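# Push the heat sealer's loaded drawer fully closed

## Task

Slide the heat sealer's loaded drawer all the way in so the sealer runs its cycle and its light ends blue. The seal sheet must still sit centred and square on the plate, with the sealing frame still resting on it. The result must hold without the robot pressing on anything, and the gripper must be released and moved away at the end.

## Robot and tools

Robot: a single arm with six joints plus a two-finger gripper, and one camera on the wrist, cam_wrist (896x504 pixels). The arm's joint order is always waist, shoulder, elbow, wrist pitch, wrist yaw, wrist roll. The shoulder, elbow and wrist roll are reversed against the URDF in everything you send and read. A URDF angle of 1.2 shows as about -1.2, and the stated ranges flip the same way for those three joints.

Scene frame: the origin is on the table top under the arm's base. +z is up, and +y is to the left when facing along +x. The base may be tilted against the table.

The sealer: pushing the drawer fully home, and leaving it there, makes the sealer lock it and run a cycle by itself. Light colours: green means ready, amber means locked and running, blue means sealed, and red means the drawer is short of fully in or the cycle failed. To retry, pull the drawer out until the light turns green, then push it home again. The sealer is loose on the table. It must finish within about a finger's width of its start, upright and barely rotated. Push gently, and do not disturb the sheet or the frame. Brief outside tugs or nudges can happen.

execute_actions(actions): a list of actions, each a table of up to 15 rows. Each row runs for one control step of 1/30 s. A table with fewer rows repeats its last row for the rest of the 15 steps. A row has 7 numbers in [-1, 1]: six joint values in the order above, then the gripper opening.
- The joint values are offsets from the angles the joints had when that action began. For the first action of a call, that means the last angles a result reported. They are not offsets from the previous row.
- Scale: 1.0 equals 1.202 rad for the waist, 1.258 for the shoulder, 1.238 for the elbow, 2.073 for wrist pitch, and 2.022 each for wrist yaw and wrist roll.
- The opening is absolute: +1 is fully open, -1 is closed.
- An empty list only returns the state and images.
- An action is refused if it would push a joint more than 0.036 rad outward beyond its range. If the first action fails this check, or any action is malformed, the whole call is rejected and nothing moves.
- Stated ranges in URDF signs: waist -2.618 to 3.054, shoulder 0.000 to 3.142, elbow 0.000 to 3.142, wrist pitch -1.571 to 1.571, wrist yaw -1.571 to 1.571, wrist roll -2.094 to 2.094. The true ends can differ by up to 0.036 rad. A joint asked past its end is clipped there, and the result may say "joint sent to its limit". If that line is absent, the joint may still be at its end.

move(target, speed, blocking): target is one 7-number row like the above. Its joint values are offsets from the "Joint positions" in the last result that showed them, not from where the arm is when the move starts. All joints follow paths that finish together, so the gripper traces a curve. speed is the top speed in rad/s of the joint with the farthest to go, from 0.01 to 2, default 0.5. Paths last 0.5 to 10 s and stop short if they would take longer. The paths do not avoid obstacles. Fast contact, or a target set well past the contact point, presses harder. The gripper value is sent at the start. The result adds a "move:" line: the outcome (done, off_target, moving, held, fault), limits=held or limits=none, and the joint farthest from its target. With blocking=false the result comes after 0.5 s while the arm keeps going. Other moves and execute_actions are refused until a result shows the move has ended; call wait or stop first.

wait(seconds): 0 to 10 s. Lets time pass while the last command is held, and returns early if a running move ends.

stop(): brakes a running move. Braking needs space, more when fast. The fingers keep moving.

zoom_image(camera, region): camera is "cam_wrist". region is [x0, y0, x1, y1] in image pixels, from the top-left, at most 504x504. It returns a closer view of the latest image.

finished_scene(scene): pass the current scene number to end it for good. Only call it once the drawer is in, the light is blue, and the gripper is open and clear.

Results: "Joint positions" and "Joint velocities" list the six joints (rad, rad/s), then the finger-pad gap (m, 0.094 when fully open). "Joint targets" shows the angles currently being commanded, and these can drift on their own. grip_measured is the measured opening on the command scale, and can be off by about 1 mm. "joint command not followed" means the clearance check changed or blocked targets. Mounting blocks and posts count as part of the arm. FAULT lines report stops. A MOTOR HOT line appears from 75 °C. At 90 °C the arm halts for 10 s, and at 100 °C it goes limp and falls.

Motion limits: on each step a joint's target can lead its measured angle by at most 0.202 rad (waist), 0.258 (shoulder), 0.238 (elbow), 0.573 (wrist pitch) and 0.522 (yaw, roll). Targets that would put the gripper more than 70 mm from where it is are scaled back. Large moves may need several actions, and an unfinished one may need to be sent again. Zero offsets can let the arm sag. To hold a pose, first send the offsets back to the wanted angles, then send zeros, and add more if a joint still falls short.

Gripping: to hold something, command an opening about 0.03 below grip_measured. Command less than that for a lighter grip.

Avoid: knocking anything off the table, drops, slips, slamming the drawer, hard hits or hard shoves, moving the sealer, and holding loads long enough to overheat the motors.

Each tool is called after "Call:" by a JSON object that holds its "name" and its "arguments".

## Session

Call:
{"name": "execute_actions", "arguments": {"actions": []}}

Scene clock: 0.00 s.
grip_measured=+1.000
Joint names: [waist, shoulder, elbow, wrist pitch, wrist yaw, wrist roll]
Joint positions: [ 1.291 -1.938 -0.875 -0.291  0.557  1.059  0.094]
Joint velocities: [-0.002 -0.007  0.022 -0.037 -0.022 -0.007  0.   ]
Joint targets: [1.302 -1.934 -0.880 -0.294 0.547 1.058]

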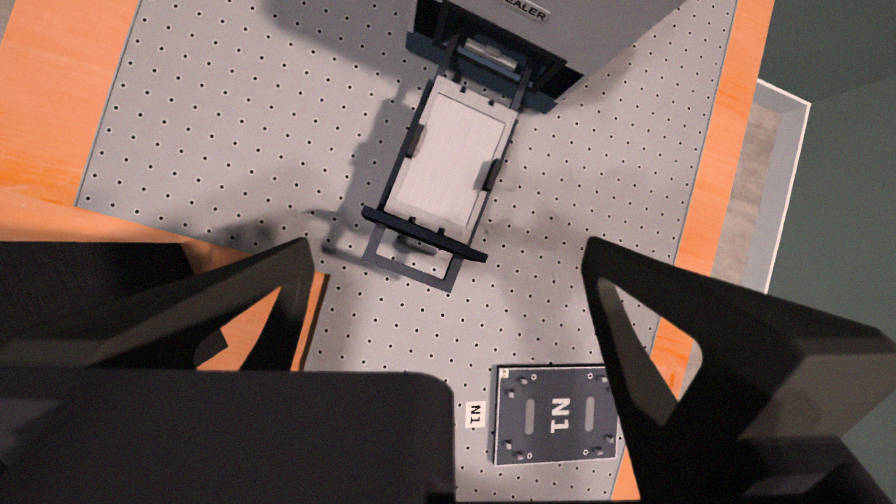

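Call:
{"name": "zoom_image", "arguments": {"camera": "cam_wrist", "region": [300, 0, 660, 320]}}

Call:
{"name": "zoom_image", "arguments": {"camera": "cam_wrist", "region": [0, 0, 450, 400]}}

Call:
{"name": "zoom_image", "arguments": {"camera": "cam_wrist", "region": [446, 100, 896, 504]}}

Region (300, 0, 660, 320) of cam_wrist's 896x504 image, scaled by 1.400, with more detail than that image has.

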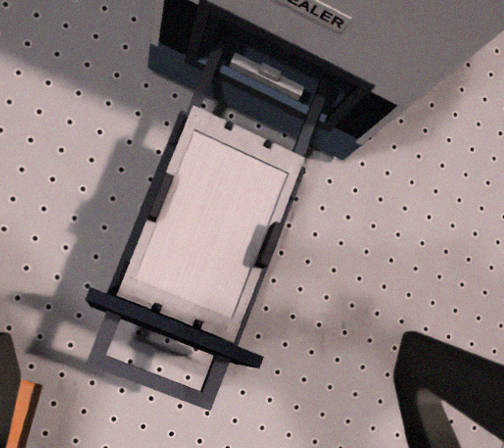

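Region (0, 0, 450, 400) of cam_wrist's 896x504 image, scaled by 1.120, with more detail than that image has.

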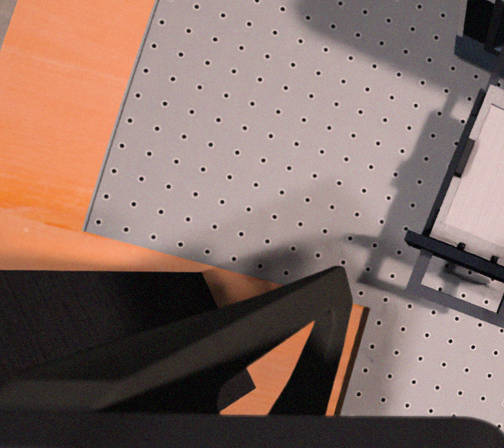

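Region (446, 100, 896, 504) of cam_wrist's 896x504 image, scaled by 1.120, with more detail than that image has; it fills the top 452 rows of this view, and the rest is white.

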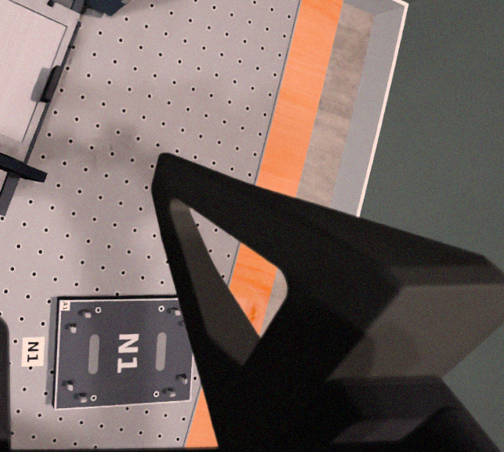

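Call:
{"name": "zoom_image", "arguments": {"camera": "cam_wrist", "region": [70, 0, 322, 252]}}

Call:
{"name": "zoom_image", "arguments": {"camera": "cam_wrist", "region": [500, 0, 752, 252]}}

Call:
{"name": "zoom_image", "arguments": {"camera": "cam_wrist", "region": [300, 170, 552, 422]}}

Region (70, 0, 322, 252) of cam_wrist's 896x504 image, scaled by 2.000, with more detail than that image has.

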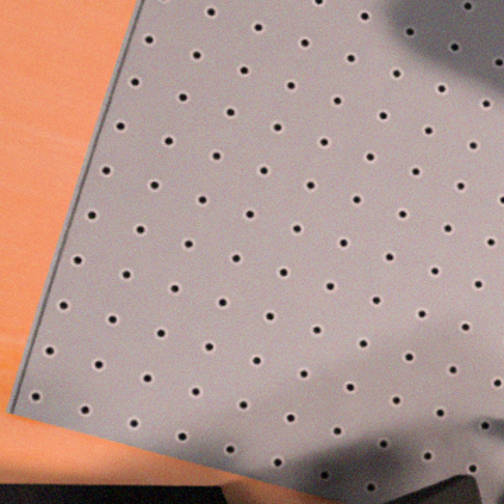

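Region (500, 0, 752, 252) of cam_wrist's 896x504 image, scaled by 2.000, with more detail than that image has.

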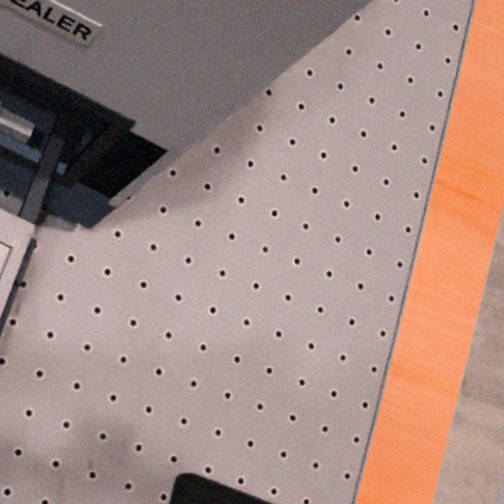

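Region (300, 170, 552, 422) of cam_wrist's 896x504 image, scaled by 2.000, with more detail than that image has.

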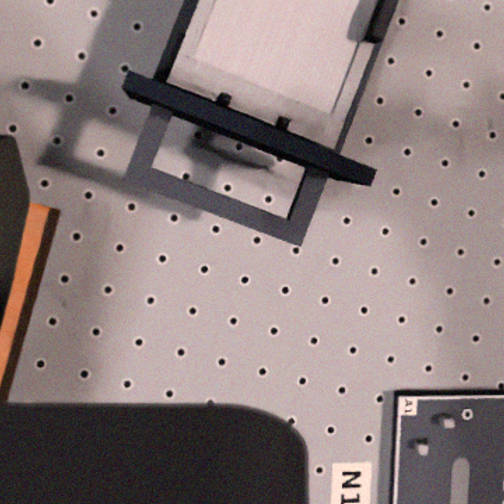

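Call:
{"name": "move", "arguments": {"target": [-0.2, 0.003, -0.004, 0, -0.005, 0, 1], "speed": 0.5}}

Scene clock: 73.20 s.
grip_measured=+1.000
Joint names: [waist, shoulder, elbow, wrist pitch, wrist yaw, wrist roll]
Joint positions: [ 1.042 -1.938 -0.875 -0.291  0.557  1.059  0.094]
Joint velocities: [-0.022  0.022 -0.007  0.007 -0.037  0.022  0.   ]
Joint targets: [1.050 -1.934 -0.880 -0.291 0.547 1.059]
move: done; limits=none; farthest joint: the wrist yaw, 0.010 radians from its target (0.010 radians at the start)

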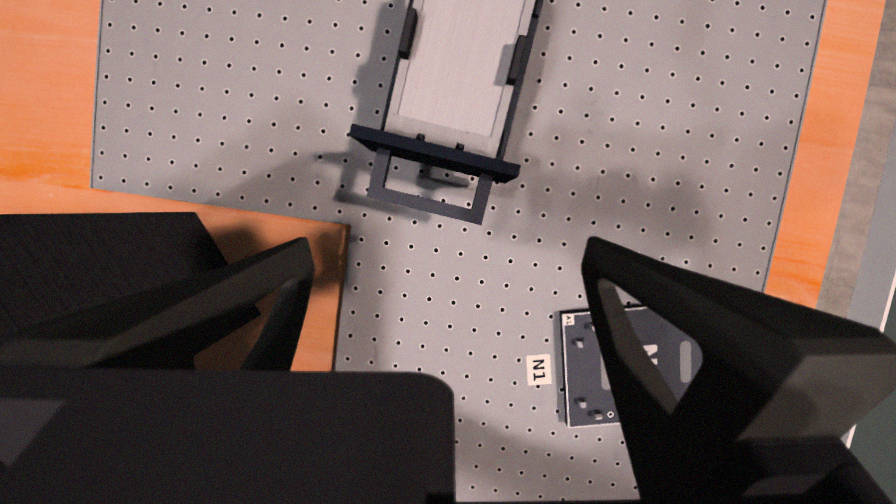

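Call:
{"name": "zoom_image", "arguments": {"camera": "cam_wrist", "region": [80, 0, 380, 252]}}

Call:
{"name": "zoom_image", "arguments": {"camera": "cam_wrist", "region": [540, 0, 840, 300]}}

Call:
{"name": "zoom_image", "arguments": {"camera": "cam_wrist", "region": [320, 100, 644, 504]}}

Region (80, 0, 380, 252) of cam_wrist's 896x504 image, scaled by 1.680, with more detail than that image has; it fills the top 423 rows of this view, and the rest is white.

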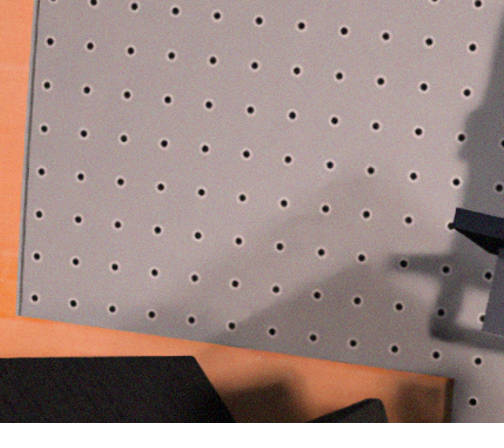

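Region (540, 0, 840, 300) of cam_wrist's 896x504 image, scaled by 1.680, with more detail than that image has.

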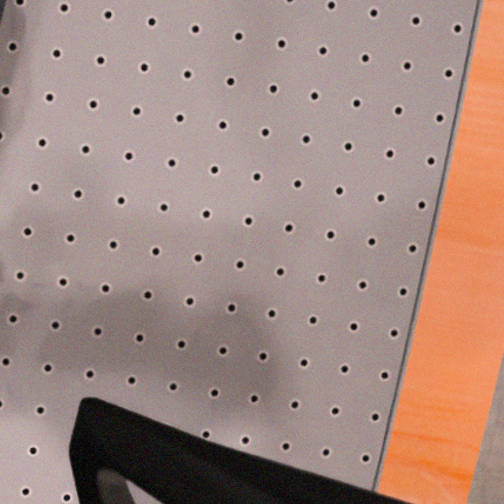

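Region (320, 100, 644, 504) of cam_wrist's 896x504 image, scaled by 1.248, with more detail than that image has; it fills the left 404 columns of this view, and the rest is white.

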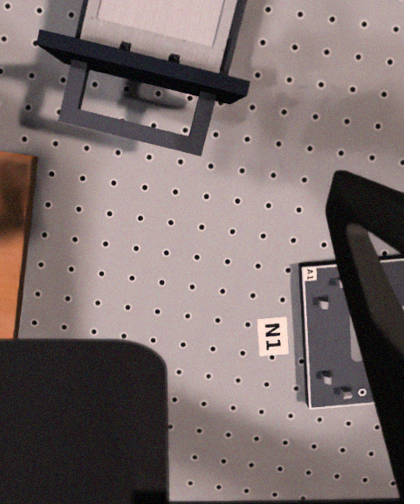

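Call:
{"name": "move", "arguments": {"target": [0.007, 0.003, 0.259, 0.157, -0.005, 0, 1], "speed": 0.6}}

Scene clock: 161.00 s.
grip_measured=+1.000
Joint names: [waist, shoulder, elbow, wrist pitch, wrist yaw, wrist roll]
Joint positions: [ 1.042 -1.938 -0.564  0.026  0.557  1.059  0.094]
Joint velocities: [ 0.002 -0.007  0.002  0.007 -0.051  0.007  0.   ]
Joint targets: [1.051 -1.934 -0.555 0.034 0.547 1.059]
move: done; limits=none; farthest joint: the wrist yaw, 0.010 radians from its target (0.010 radians at the start)

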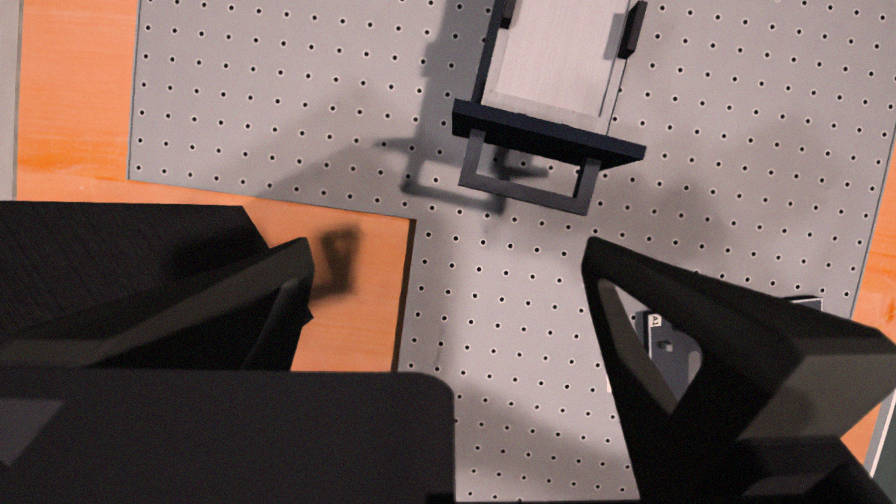

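Call:
{"name": "zoom_image", "arguments": {"camera": "cam_wrist", "region": [120, 0, 456, 252]}}

Call:
{"name": "zoom_image", "arguments": {"camera": "cam_wrist", "region": [596, 0, 896, 300]}}

Call:
{"name": "zoom_image", "arguments": {"camera": "cam_wrist", "region": [420, 60, 672, 260]}}

Region (120, 0, 456, 252) of cam_wrist's 896x504 image, scaled by 1.500, with more detail than that image has; it fills the top 378 rows of this view, and the rest is white.

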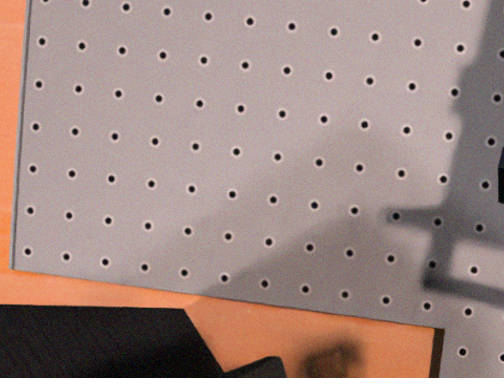

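Region (596, 0, 896, 300) of cam_wrist's 896x504 image, scaled by 1.680, with more detail than that image has.

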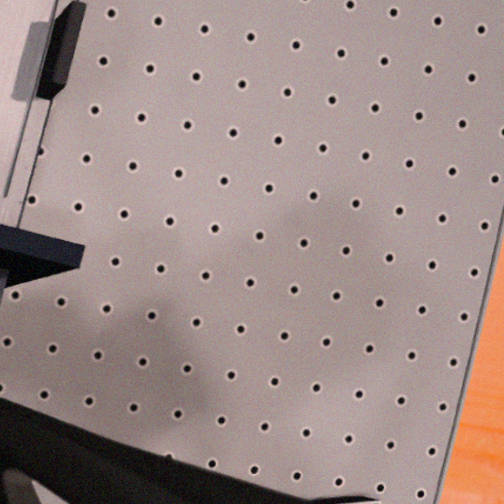

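Region (420, 60, 672, 260) of cam_wrist's 896x504 image, scaled by 2.000, with more detail than that image has; it fills the top 400 rows of this view, and the rest is white.

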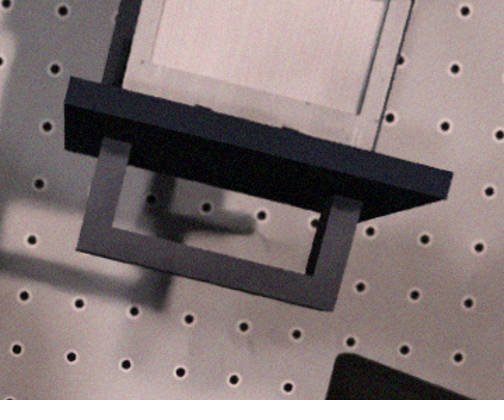

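Call:
{"name": "move", "arguments": {"target": [-0.475, -0.066, 0.114, 0.302, -0.334, 0.2295, -1], "speed": 0.6}}

Scene clock: 212.73 s.
grip_measured=-0.992
Joint names: [waist, shoulder, elbow, wrist pitch, wrist yaw, wrist roll]
Joint positions: [ 0.472 -2.001 -0.443  0.645 -0.094  1.516  0.   ]
Joint velocities: [-0.017  0.002 -0.002 -0.022 -0.051  0.007 -0.001]
Joint targets: [0.471 -2.021 -0.423 0.652 -0.118 1.523]
move: off_target; limits=none; farthest joint: the wrist yaw, 0.025 radians from its target (0.675 radians at the start)

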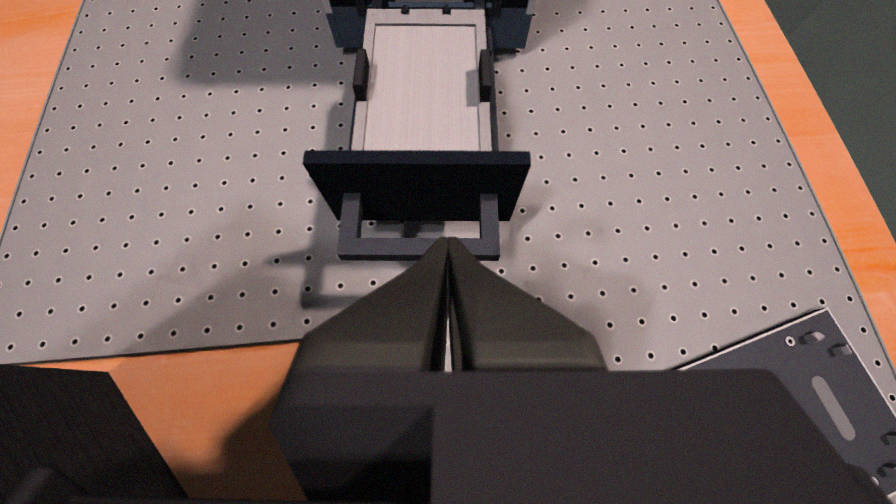

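Call:
{"name": "zoom_image", "arguments": {"camera": "cam_wrist", "region": [290, 130, 542, 300]}}

Call:
{"name": "zoom_image", "arguments": {"camera": "cam_wrist", "region": [0, 0, 360, 380]}}

Call:
{"name": "zoom_image", "arguments": {"camera": "cam_wrist", "region": [500, 0, 896, 380]}}

Call:
{"name": "zoom_image", "arguments": {"camera": "cam_wrist", "region": [310, 0, 562, 170]}}

Region (290, 130, 542, 300) of cam_wrist's 896x504 image, scaled by 2.000, with more detail than that image has; it fills the top 340 rows of this view, and the rest is white.

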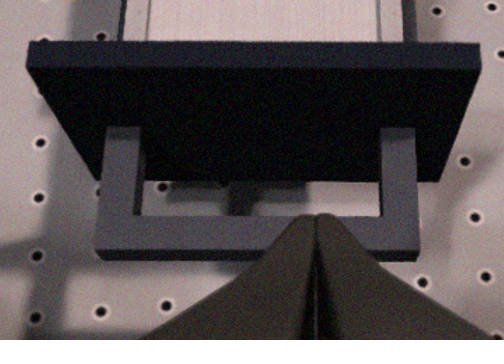

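Region (0, 0, 360, 380) of cam_wrist's 896x504 image, scaled by 1.326, with more detail than that image has; it fills the left 477 columns of this view, and the rest is white.

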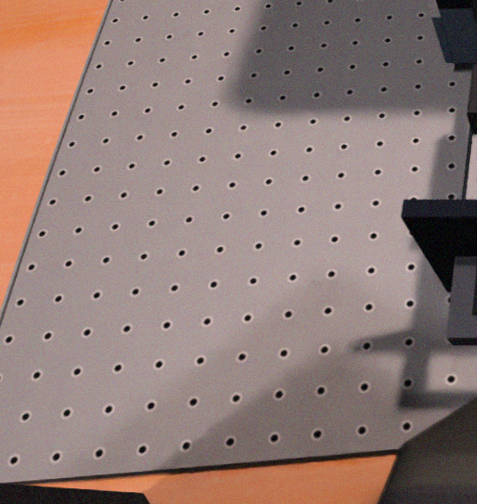

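Region (500, 0, 896, 380) of cam_wrist's 896x504 image, scaled by 1.273, with more detail than that image has; it fills the top 484 rows of this view, and the rest is white.

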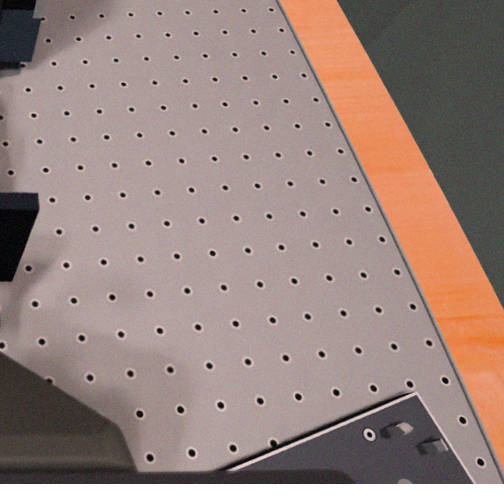

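Region (310, 0, 562, 170) of cam_wrist's 896x504 image, scaled by 2.000, with more detail than that image has; it fills the top 340 rows of this view, and the rest is white.

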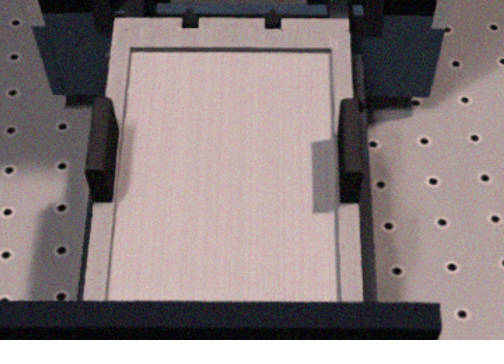

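Call:
{"name": "move", "arguments": {"target": [-0.02, -0.287, -0.123, 0.096, -0.0195, 0.013, -1], "speed": 0.4}}

Scene clock: 255.30 s.
grip_measured=-0.992
Joint names: [waist, shoulder, elbow, wrist pitch, wrist yaw, wrist roll]
Joint positions: [ 0.45  -2.345 -0.578  0.837 -0.109  1.537  0.   ]
Joint velocities: [ 0.012 -0.012 -0.007 -0.037  0.081  0.022  0.   ]
Joint targets: [0.447 -2.362 -0.595 0.844 -0.133 1.543]
move: off_target; limits=none; farthest joint: the wrist yaw, 0.025 radians from its target (0.039 radians at the start)

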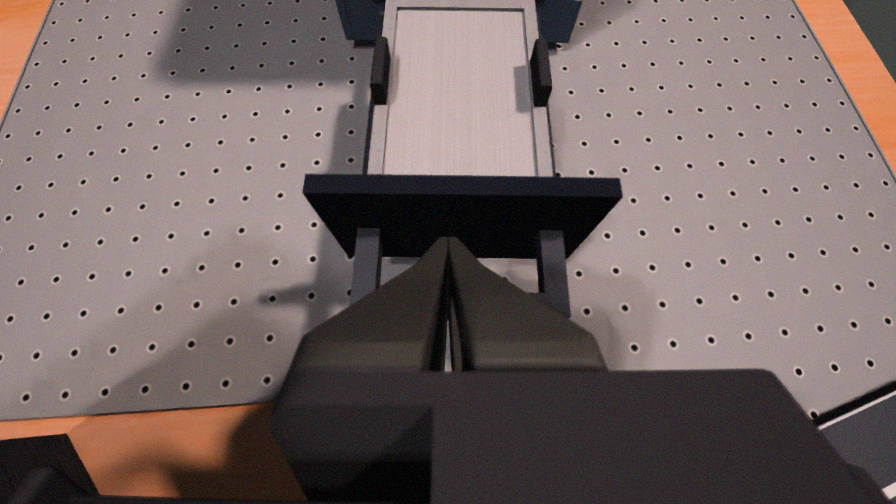

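Call:
{"name": "move", "arguments": {"target": [0.0, -0.0615, -0.058, 0.0132, -0.012, 0, -1], "speed": 0.15}}

Scene clock: 279.67 s.
grip_measured=-0.992
Joint names: [waist, shoulder, elbow, wrist pitch, wrist yaw, wrist roll]
Joint positions: [ 0.45  -2.403 -0.634  0.858 -0.109  1.537  0.   ]
Joint velocities: [-0.012 -0.007  0.007  0.007 -0.007 -0.022  0.   ]
Joint targets: [0.450 -2.423 -0.650 0.865 -0.133 1.537]
move: off_target; limits=none; farthest joint: the wrist yaw, 0.025 radians from its target (0.025 radians at the start)

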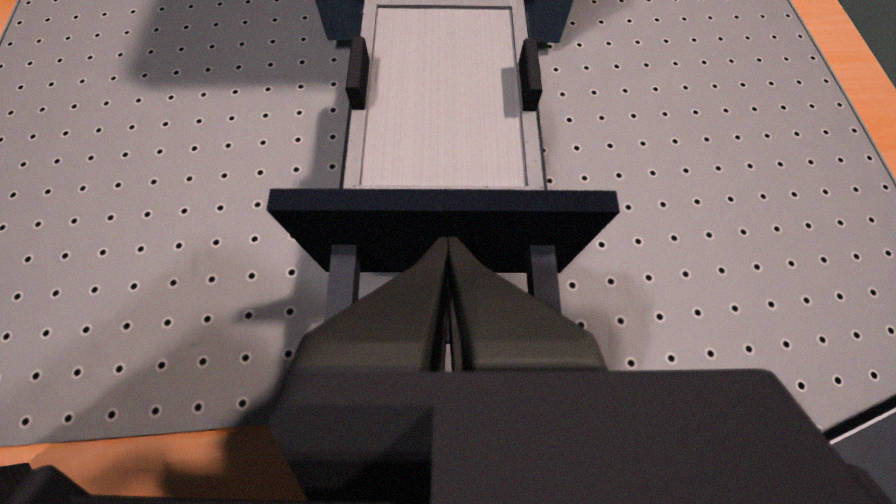

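Call:
{"name": "move", "arguments": {"target": [0.1197, -0.1418, -0.1447, 0.004, 0.0284, -0.0528, -1], "speed": 0.1}}

Scene clock: 286.43 s.
grip_measured=-0.992
Joint names: [waist, shoulder, elbow, wrist pitch, wrist yaw, wrist roll]
Joint positions: [ 0.569 -2.559 -0.796  0.867 -0.035  1.436  0.   ]
Joint velocities: [-0.017  0.012  0.002 -0.007  0.051  0.037  0.   ]
Joint targets: [0.594 -2.581 -0.813 0.866 -0.051 1.430]
move: off_target; limits=none; farthest joint: the waist, 0.025 radians from its target (0.144 radians at the start)

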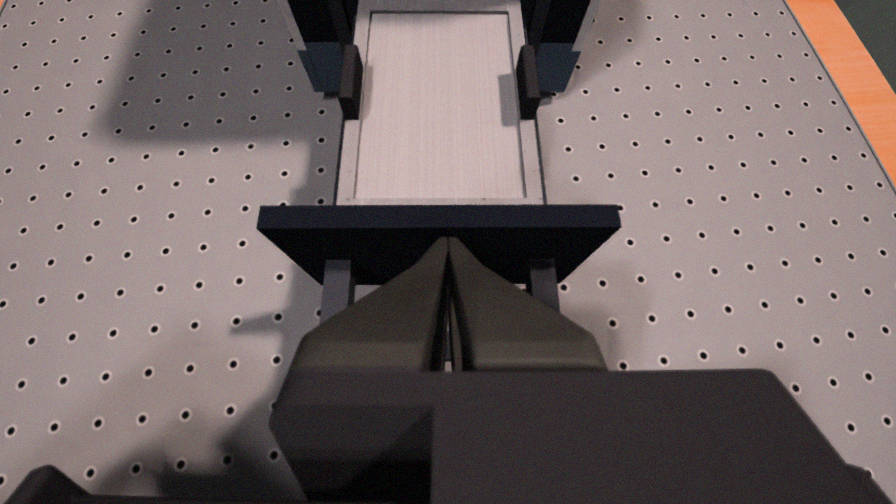

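Call:
{"name": "move", "arguments": {"target": [0.13, -0.1675, -0.218, -0.0431, 0.0363, -0.0524, -1], "speed": 0.14}}

Scene clock: 295.37 s.
grip_measured=-0.992
Joint names: [waist, shoulder, elbow, wrist pitch, wrist yaw, wrist roll]
Joint positions: [ 0.699 -2.748 -1.049  0.799  0.054  1.336  0.   ]
Joint velocities: [-0.002  0.002 -0.007 -0.022  0.007 -0.037 -0.001]
Joint targets: [0.725 -2.769 -1.066 0.778 0.039 1.330]
move: off_target; limits=none; farthest joint: the waist, 0.027 radians from its target (0.156 radians at the start)

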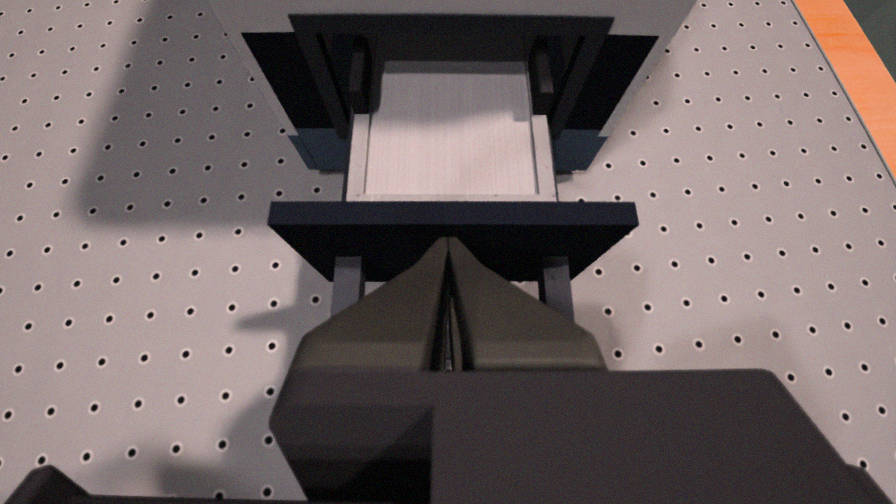

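Call:
{"name": "zoom_image", "arguments": {"camera": "cam_wrist", "region": [200, 0, 704, 300]}}

Call:
{"name": "zoom_image", "arguments": {"camera": "cam_wrist", "region": [500, 0, 700, 200]}}

Region (200, 0, 704, 300) of cam_wrist's 896x504 image, scaled by 1.000; it fills the top 300 rows of this view, and the rest is white.

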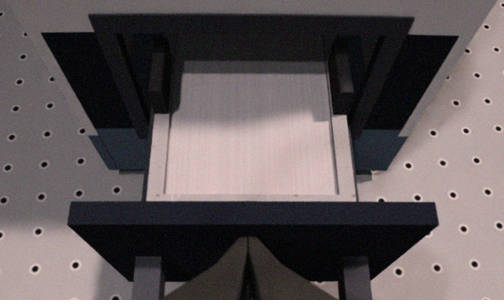

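Region (500, 0, 700, 200) of cam_wrist's 896x504 image, scaled by 2.520, with more detail than that image has.

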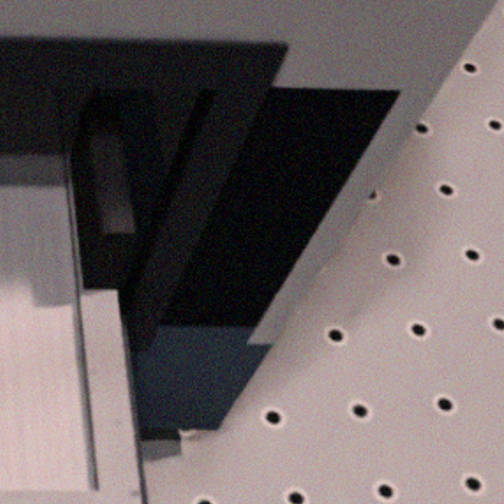

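Call:
{"name": "move", "arguments": {"target": [0.095, -0.142, -0.2226, -0.0574, 0.0188, -0.0366, -1], "speed": 0.14}}

Scene clock: 309.17 s.
grip_measured=-0.992
Joint names: [waist, shoulder, elbow, wrist pitch, wrist yaw, wrist roll]
Joint positions: [ 0.784 -2.906 -1.305  0.7    0.111  1.268  0.   ]
Joint velocities: [-0.002 -0.022 -0.002  0.007 -0.051  0.037 -0.   ]
Joint targets: [0.813 -2.927 -1.324 0.680 0.093 1.263]
move: off_target; limits=none; farthest joint: the waist, 0.029 radians from its target (0.115 radians at the start)

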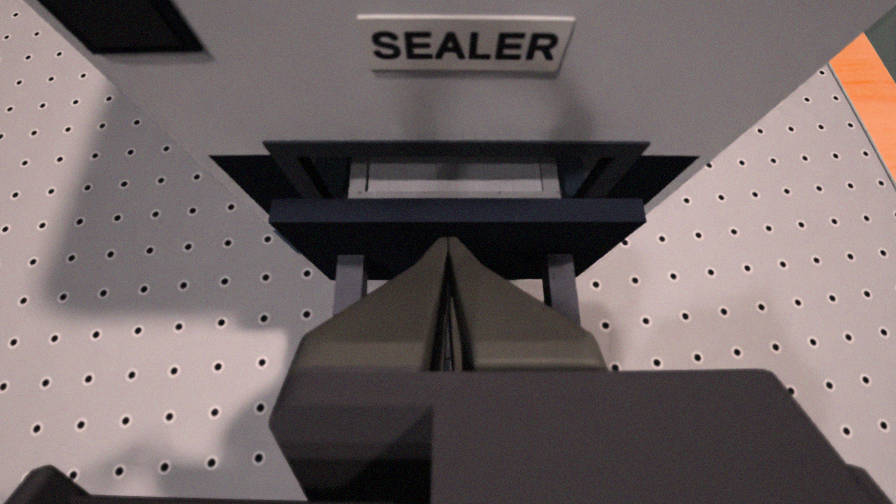

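Call:
{"name": "move", "arguments": {"target": [0.0427, -0.056, -0.0852, -0.0256, -0.004, -0.012, -1], "speed": 0.07}}

Scene clock: 315.57 s.
grip_measured=-0.992
Joint names: [waist, shoulder, elbow, wrist pitch, wrist yaw, wrist roll]
Joint positions: [ 0.804 -2.957 -1.39   0.663  0.126  1.25   0.   ]
Joint velocities: [ 0.017 -0.007  0.007  0.007 -0.022 -0.007 -0.001]
Joint targets: [0.835 -2.977 -1.410 0.647 0.103 1.244]
move: off_target; limits=none; farthest joint: the waist, 0.031 radians from its target (0.052 radians at the start)

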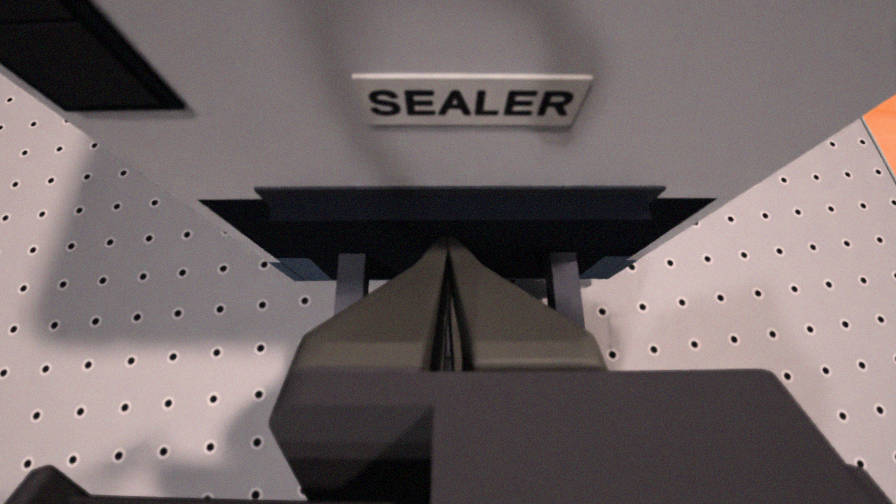

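Call:
{"name": "zoom_image", "arguments": {"camera": "cam_wrist", "region": [190, 170, 350, 300]}}

Call:
{"name": "zoom_image", "arguments": {"camera": "cam_wrist", "region": [570, 170, 730, 300]}}

Region (190, 170, 350, 300) of cam_wrist's 896x504 image, scaled by 3.150, with more detail than that image has; it fills the top 410 rows of this view, and the rest is white.

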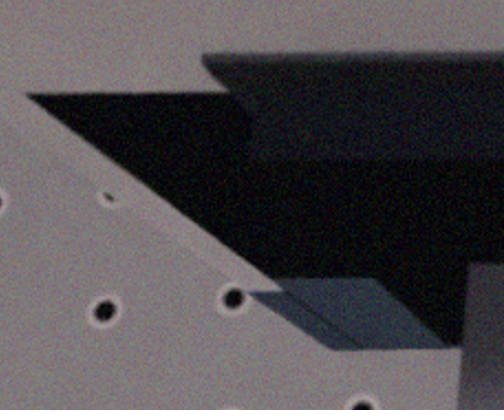

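Region (570, 170, 730, 300) of cam_wrist's 896x504 image, scaled by 3.150, with more detail than that image has; it fills the top 410 rows of this view, and the rest is white.

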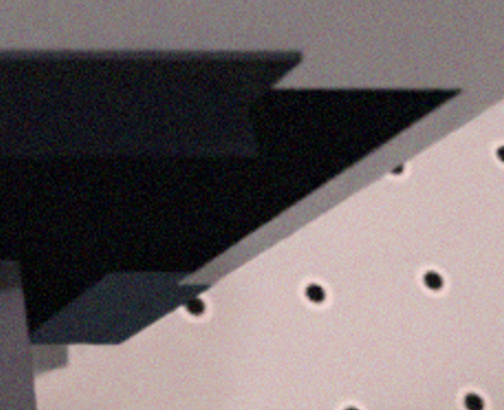

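Call:
{"name": "execute_actions", "arguments": {"actions": [[[0.026,-0.0165,-0.017,-0.008,-0.0117,-0.003,-1],[0.0264,-0.017,-0.018,-0.0083,-0.012,-0.003,-1],[0.0267,-0.0177,-0.0193,-0.0086,-0.0123,-0.003,-1],[0.027,-0.0183,-0.0203,-0.0089,-0.0126,-0.003,-1],[0.0273,-0.0189,-0.0213,-0.0092,-0.013,-0.003,-1],[0.0276,-0.0195,-0.0223,-0.0095,-0.0133,-0.003,-1],[0.0279,-0.0201,-0.0234,-0.0098,-0.0136,-0.003,-1],[0.0282,-0.0207,-0.0244,-0.01,-0.0139,-0.003,-1],[0.0285,-0.0213,-0.0254,-0.0103,-0.0142,-0.003,-1],[0.0288,-0.0219,-0.0264,-0.0106,-0.0145,-0.003,-1],[0.029,-0.0225,-0.0275,-0.0109,-0.0148,-0.003,-1],[0.0293,-0.023,-0.0285,-0.0112,-0.0151,-0.003,-1],[0.0296,-0.0236,-0.0295,-0.0115,-0.0154,-0.003,-1],[0.03,-0.0241,-0.0305,-0.0118,-0.0157,-0.003,-1],[0.03,-0.0246,-0.0315,-0.012,-0.016,-0.003,-1]]]}}

Call:
{"name": "wait", "arguments": {"seconds": 0.5}}

Scene clock: 326.57 s.
grip_measured=-0.992
Joint names: [waist, shoulder, elbow, wrist pitch, wrist yaw, wrist roll]
Joint positions: [ 0.806 -2.957 -1.398  0.652  0.128  1.249  0.   ]
Joint velocities: [ 0.022 -0.081 -0.105  0.007 -0.007 -0.022 -0.001]
Joint targets: [0.840 -2.988 -1.430 0.638 0.093 1.244]

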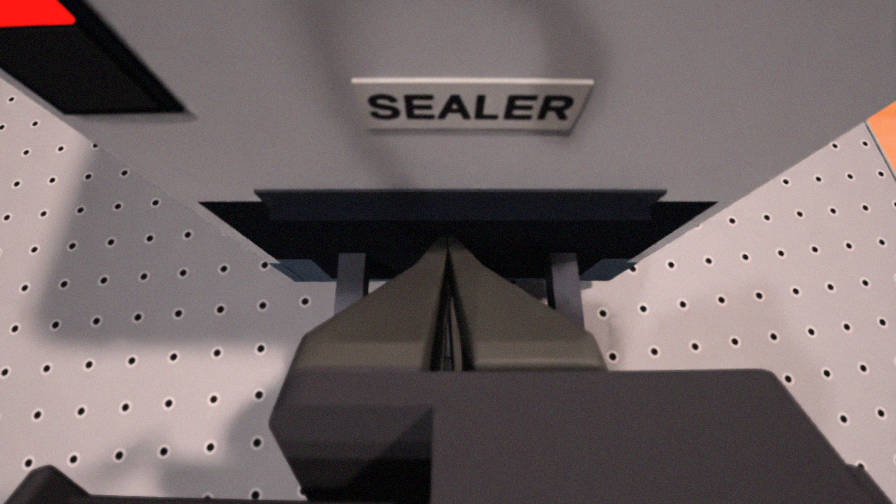

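Scene clock: 327.07 s.
grip_measured=-0.992
Joint names: [waist, shoulder, elbow, wrist pitch, wrist yaw, wrist roll]
Joint positions: [ 0.807 -2.96  -1.401  0.65   0.129  1.249  0.   ]
Joint velocities: [-0.007  0.017  0.017 -0.022  0.022 -0.051  0.   ]
Joint targets: [0.840 -2.987 -1.429 0.638 0.093 1.244]
wait: 0.50 s; at rest by 0.20 s

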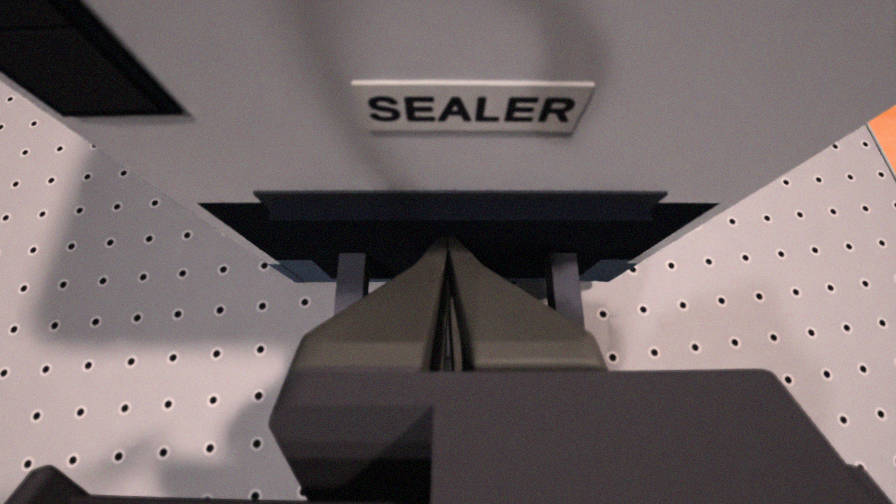

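Call:
{"name": "wait", "arguments": {"seconds": 1}}

Scene clock: 329.80 s.
grip_measured=-0.992
Joint names: [waist, shoulder, elbow, wrist pitch, wrist yaw, wrist roll]
Joint positions: [ 0.807 -2.96  -1.401  0.65   0.129  1.249  0.   ]
Joint velocities: [-0.002  0.002 -0.002 -0.037  0.051 -0.037 -0.001]
Joint targets: [0.840 -2.987 -1.429 0.638 0.093 1.244]
wait: 1.00 s; at rest from the start

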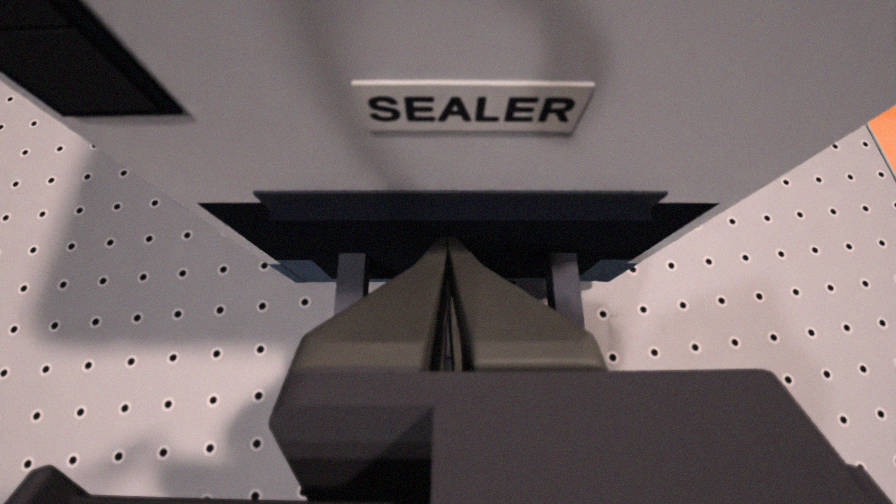

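Call:
{"name": "move", "arguments": {"target": [0.03, 0.39, 0.496, 0.056, -0.187, 0, -1], "speed": 0.6}}

Scene clock: 338.03 s.
grip_measured=-0.992
Joint names: [waist, shoulder, elbow, wrist pitch, wrist yaw, wrist roll]
Joint positions: [ 0.821 -2.487 -0.805  0.76  -0.225  1.249  0.   ]
Joint velocities: [ 0.002  0.002 -0.012 -0.037  0.007 -0.022 -0.   ]
Joint targets: [0.843 -2.469 -0.787 0.766 -0.249 1.249]
move: off_target; limits=none; farthest joint: the wrist yaw, 0.025 radians from its target (0.379 radians at the start)

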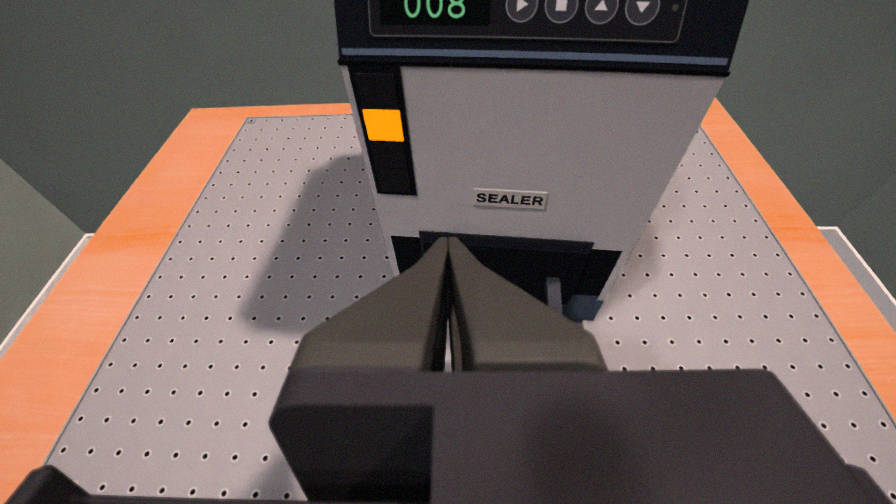

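Call:
{"name": "move", "arguments": {"target": [0.018, 0.27, 0.21, -0.035, -0.012, 0, -1], "speed": 0.6}}

Call:
{"name": "wait", "arguments": {"seconds": 7}}

Scene clock: 342.20 s.
grip_measured=-0.992
Joint names: [waist, shoulder, elbow, wrist pitch, wrist yaw, wrist roll]
Joint positions: [ 0.821 -2.164 -0.563  0.701 -0.226  1.249  0.   ]
Joint velocities: [ 0.002 -0.002  0.002  0.022 -0.037  0.022 -0.   ]
Joint targets: [0.843 -2.147 -0.545 0.687 -0.249 1.249]
move: off_target; limits=none; farthest joint: the wrist yaw, 0.024 radians from its target (0.024 radians at the start)

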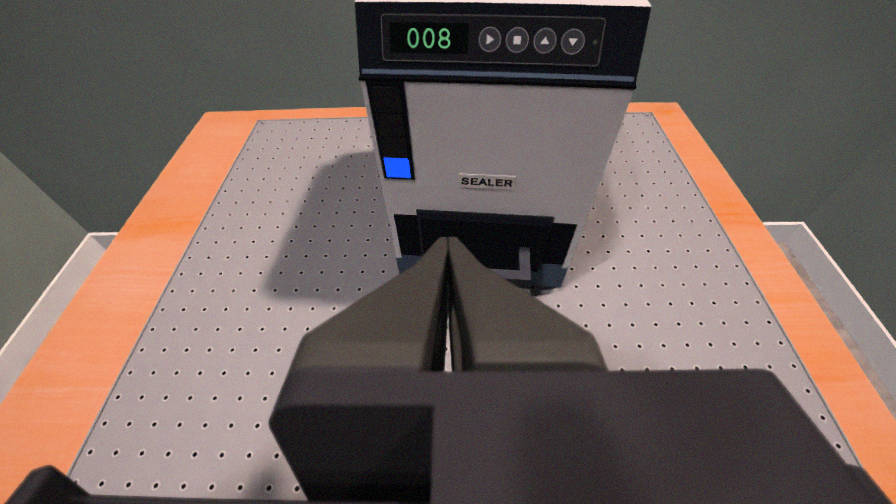

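Scene clock: 349.20 s.
grip_measured=-0.992
Joint names: [waist, shoulder, elbow, wrist pitch, wrist yaw, wrist roll]
Joint positions: [ 0.821 -2.164 -0.563  0.701 -0.226  1.249  0.   ]
Joint velocities: [-0.007  0.017  0.017 -0.007 -0.007 -0.022  0.001]
Joint targets: [0.843 -2.147 -0.545 0.687 -0.249 1.249]
wait: 7.00 s; at rest by 0.17 s

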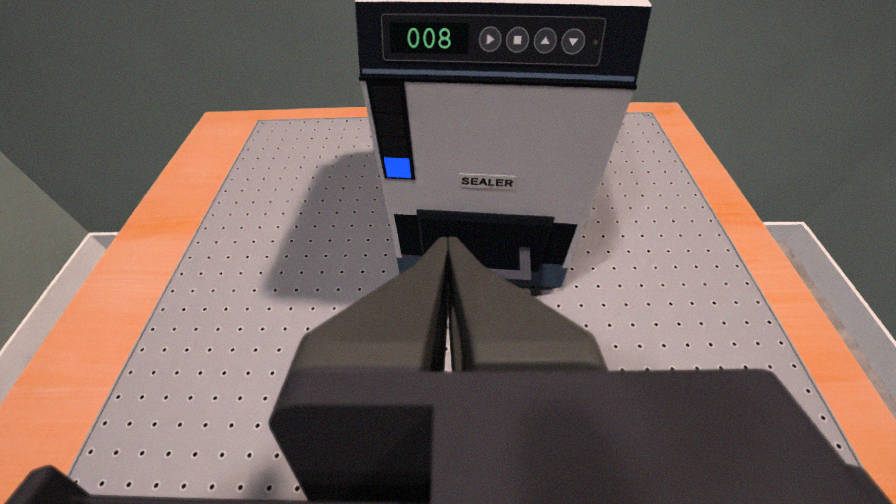

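The light is blue and the arm is clear.

Call:
{"name": "finished_scene", "arguments": {"scene": 1}}

The scene is finished: the task was done.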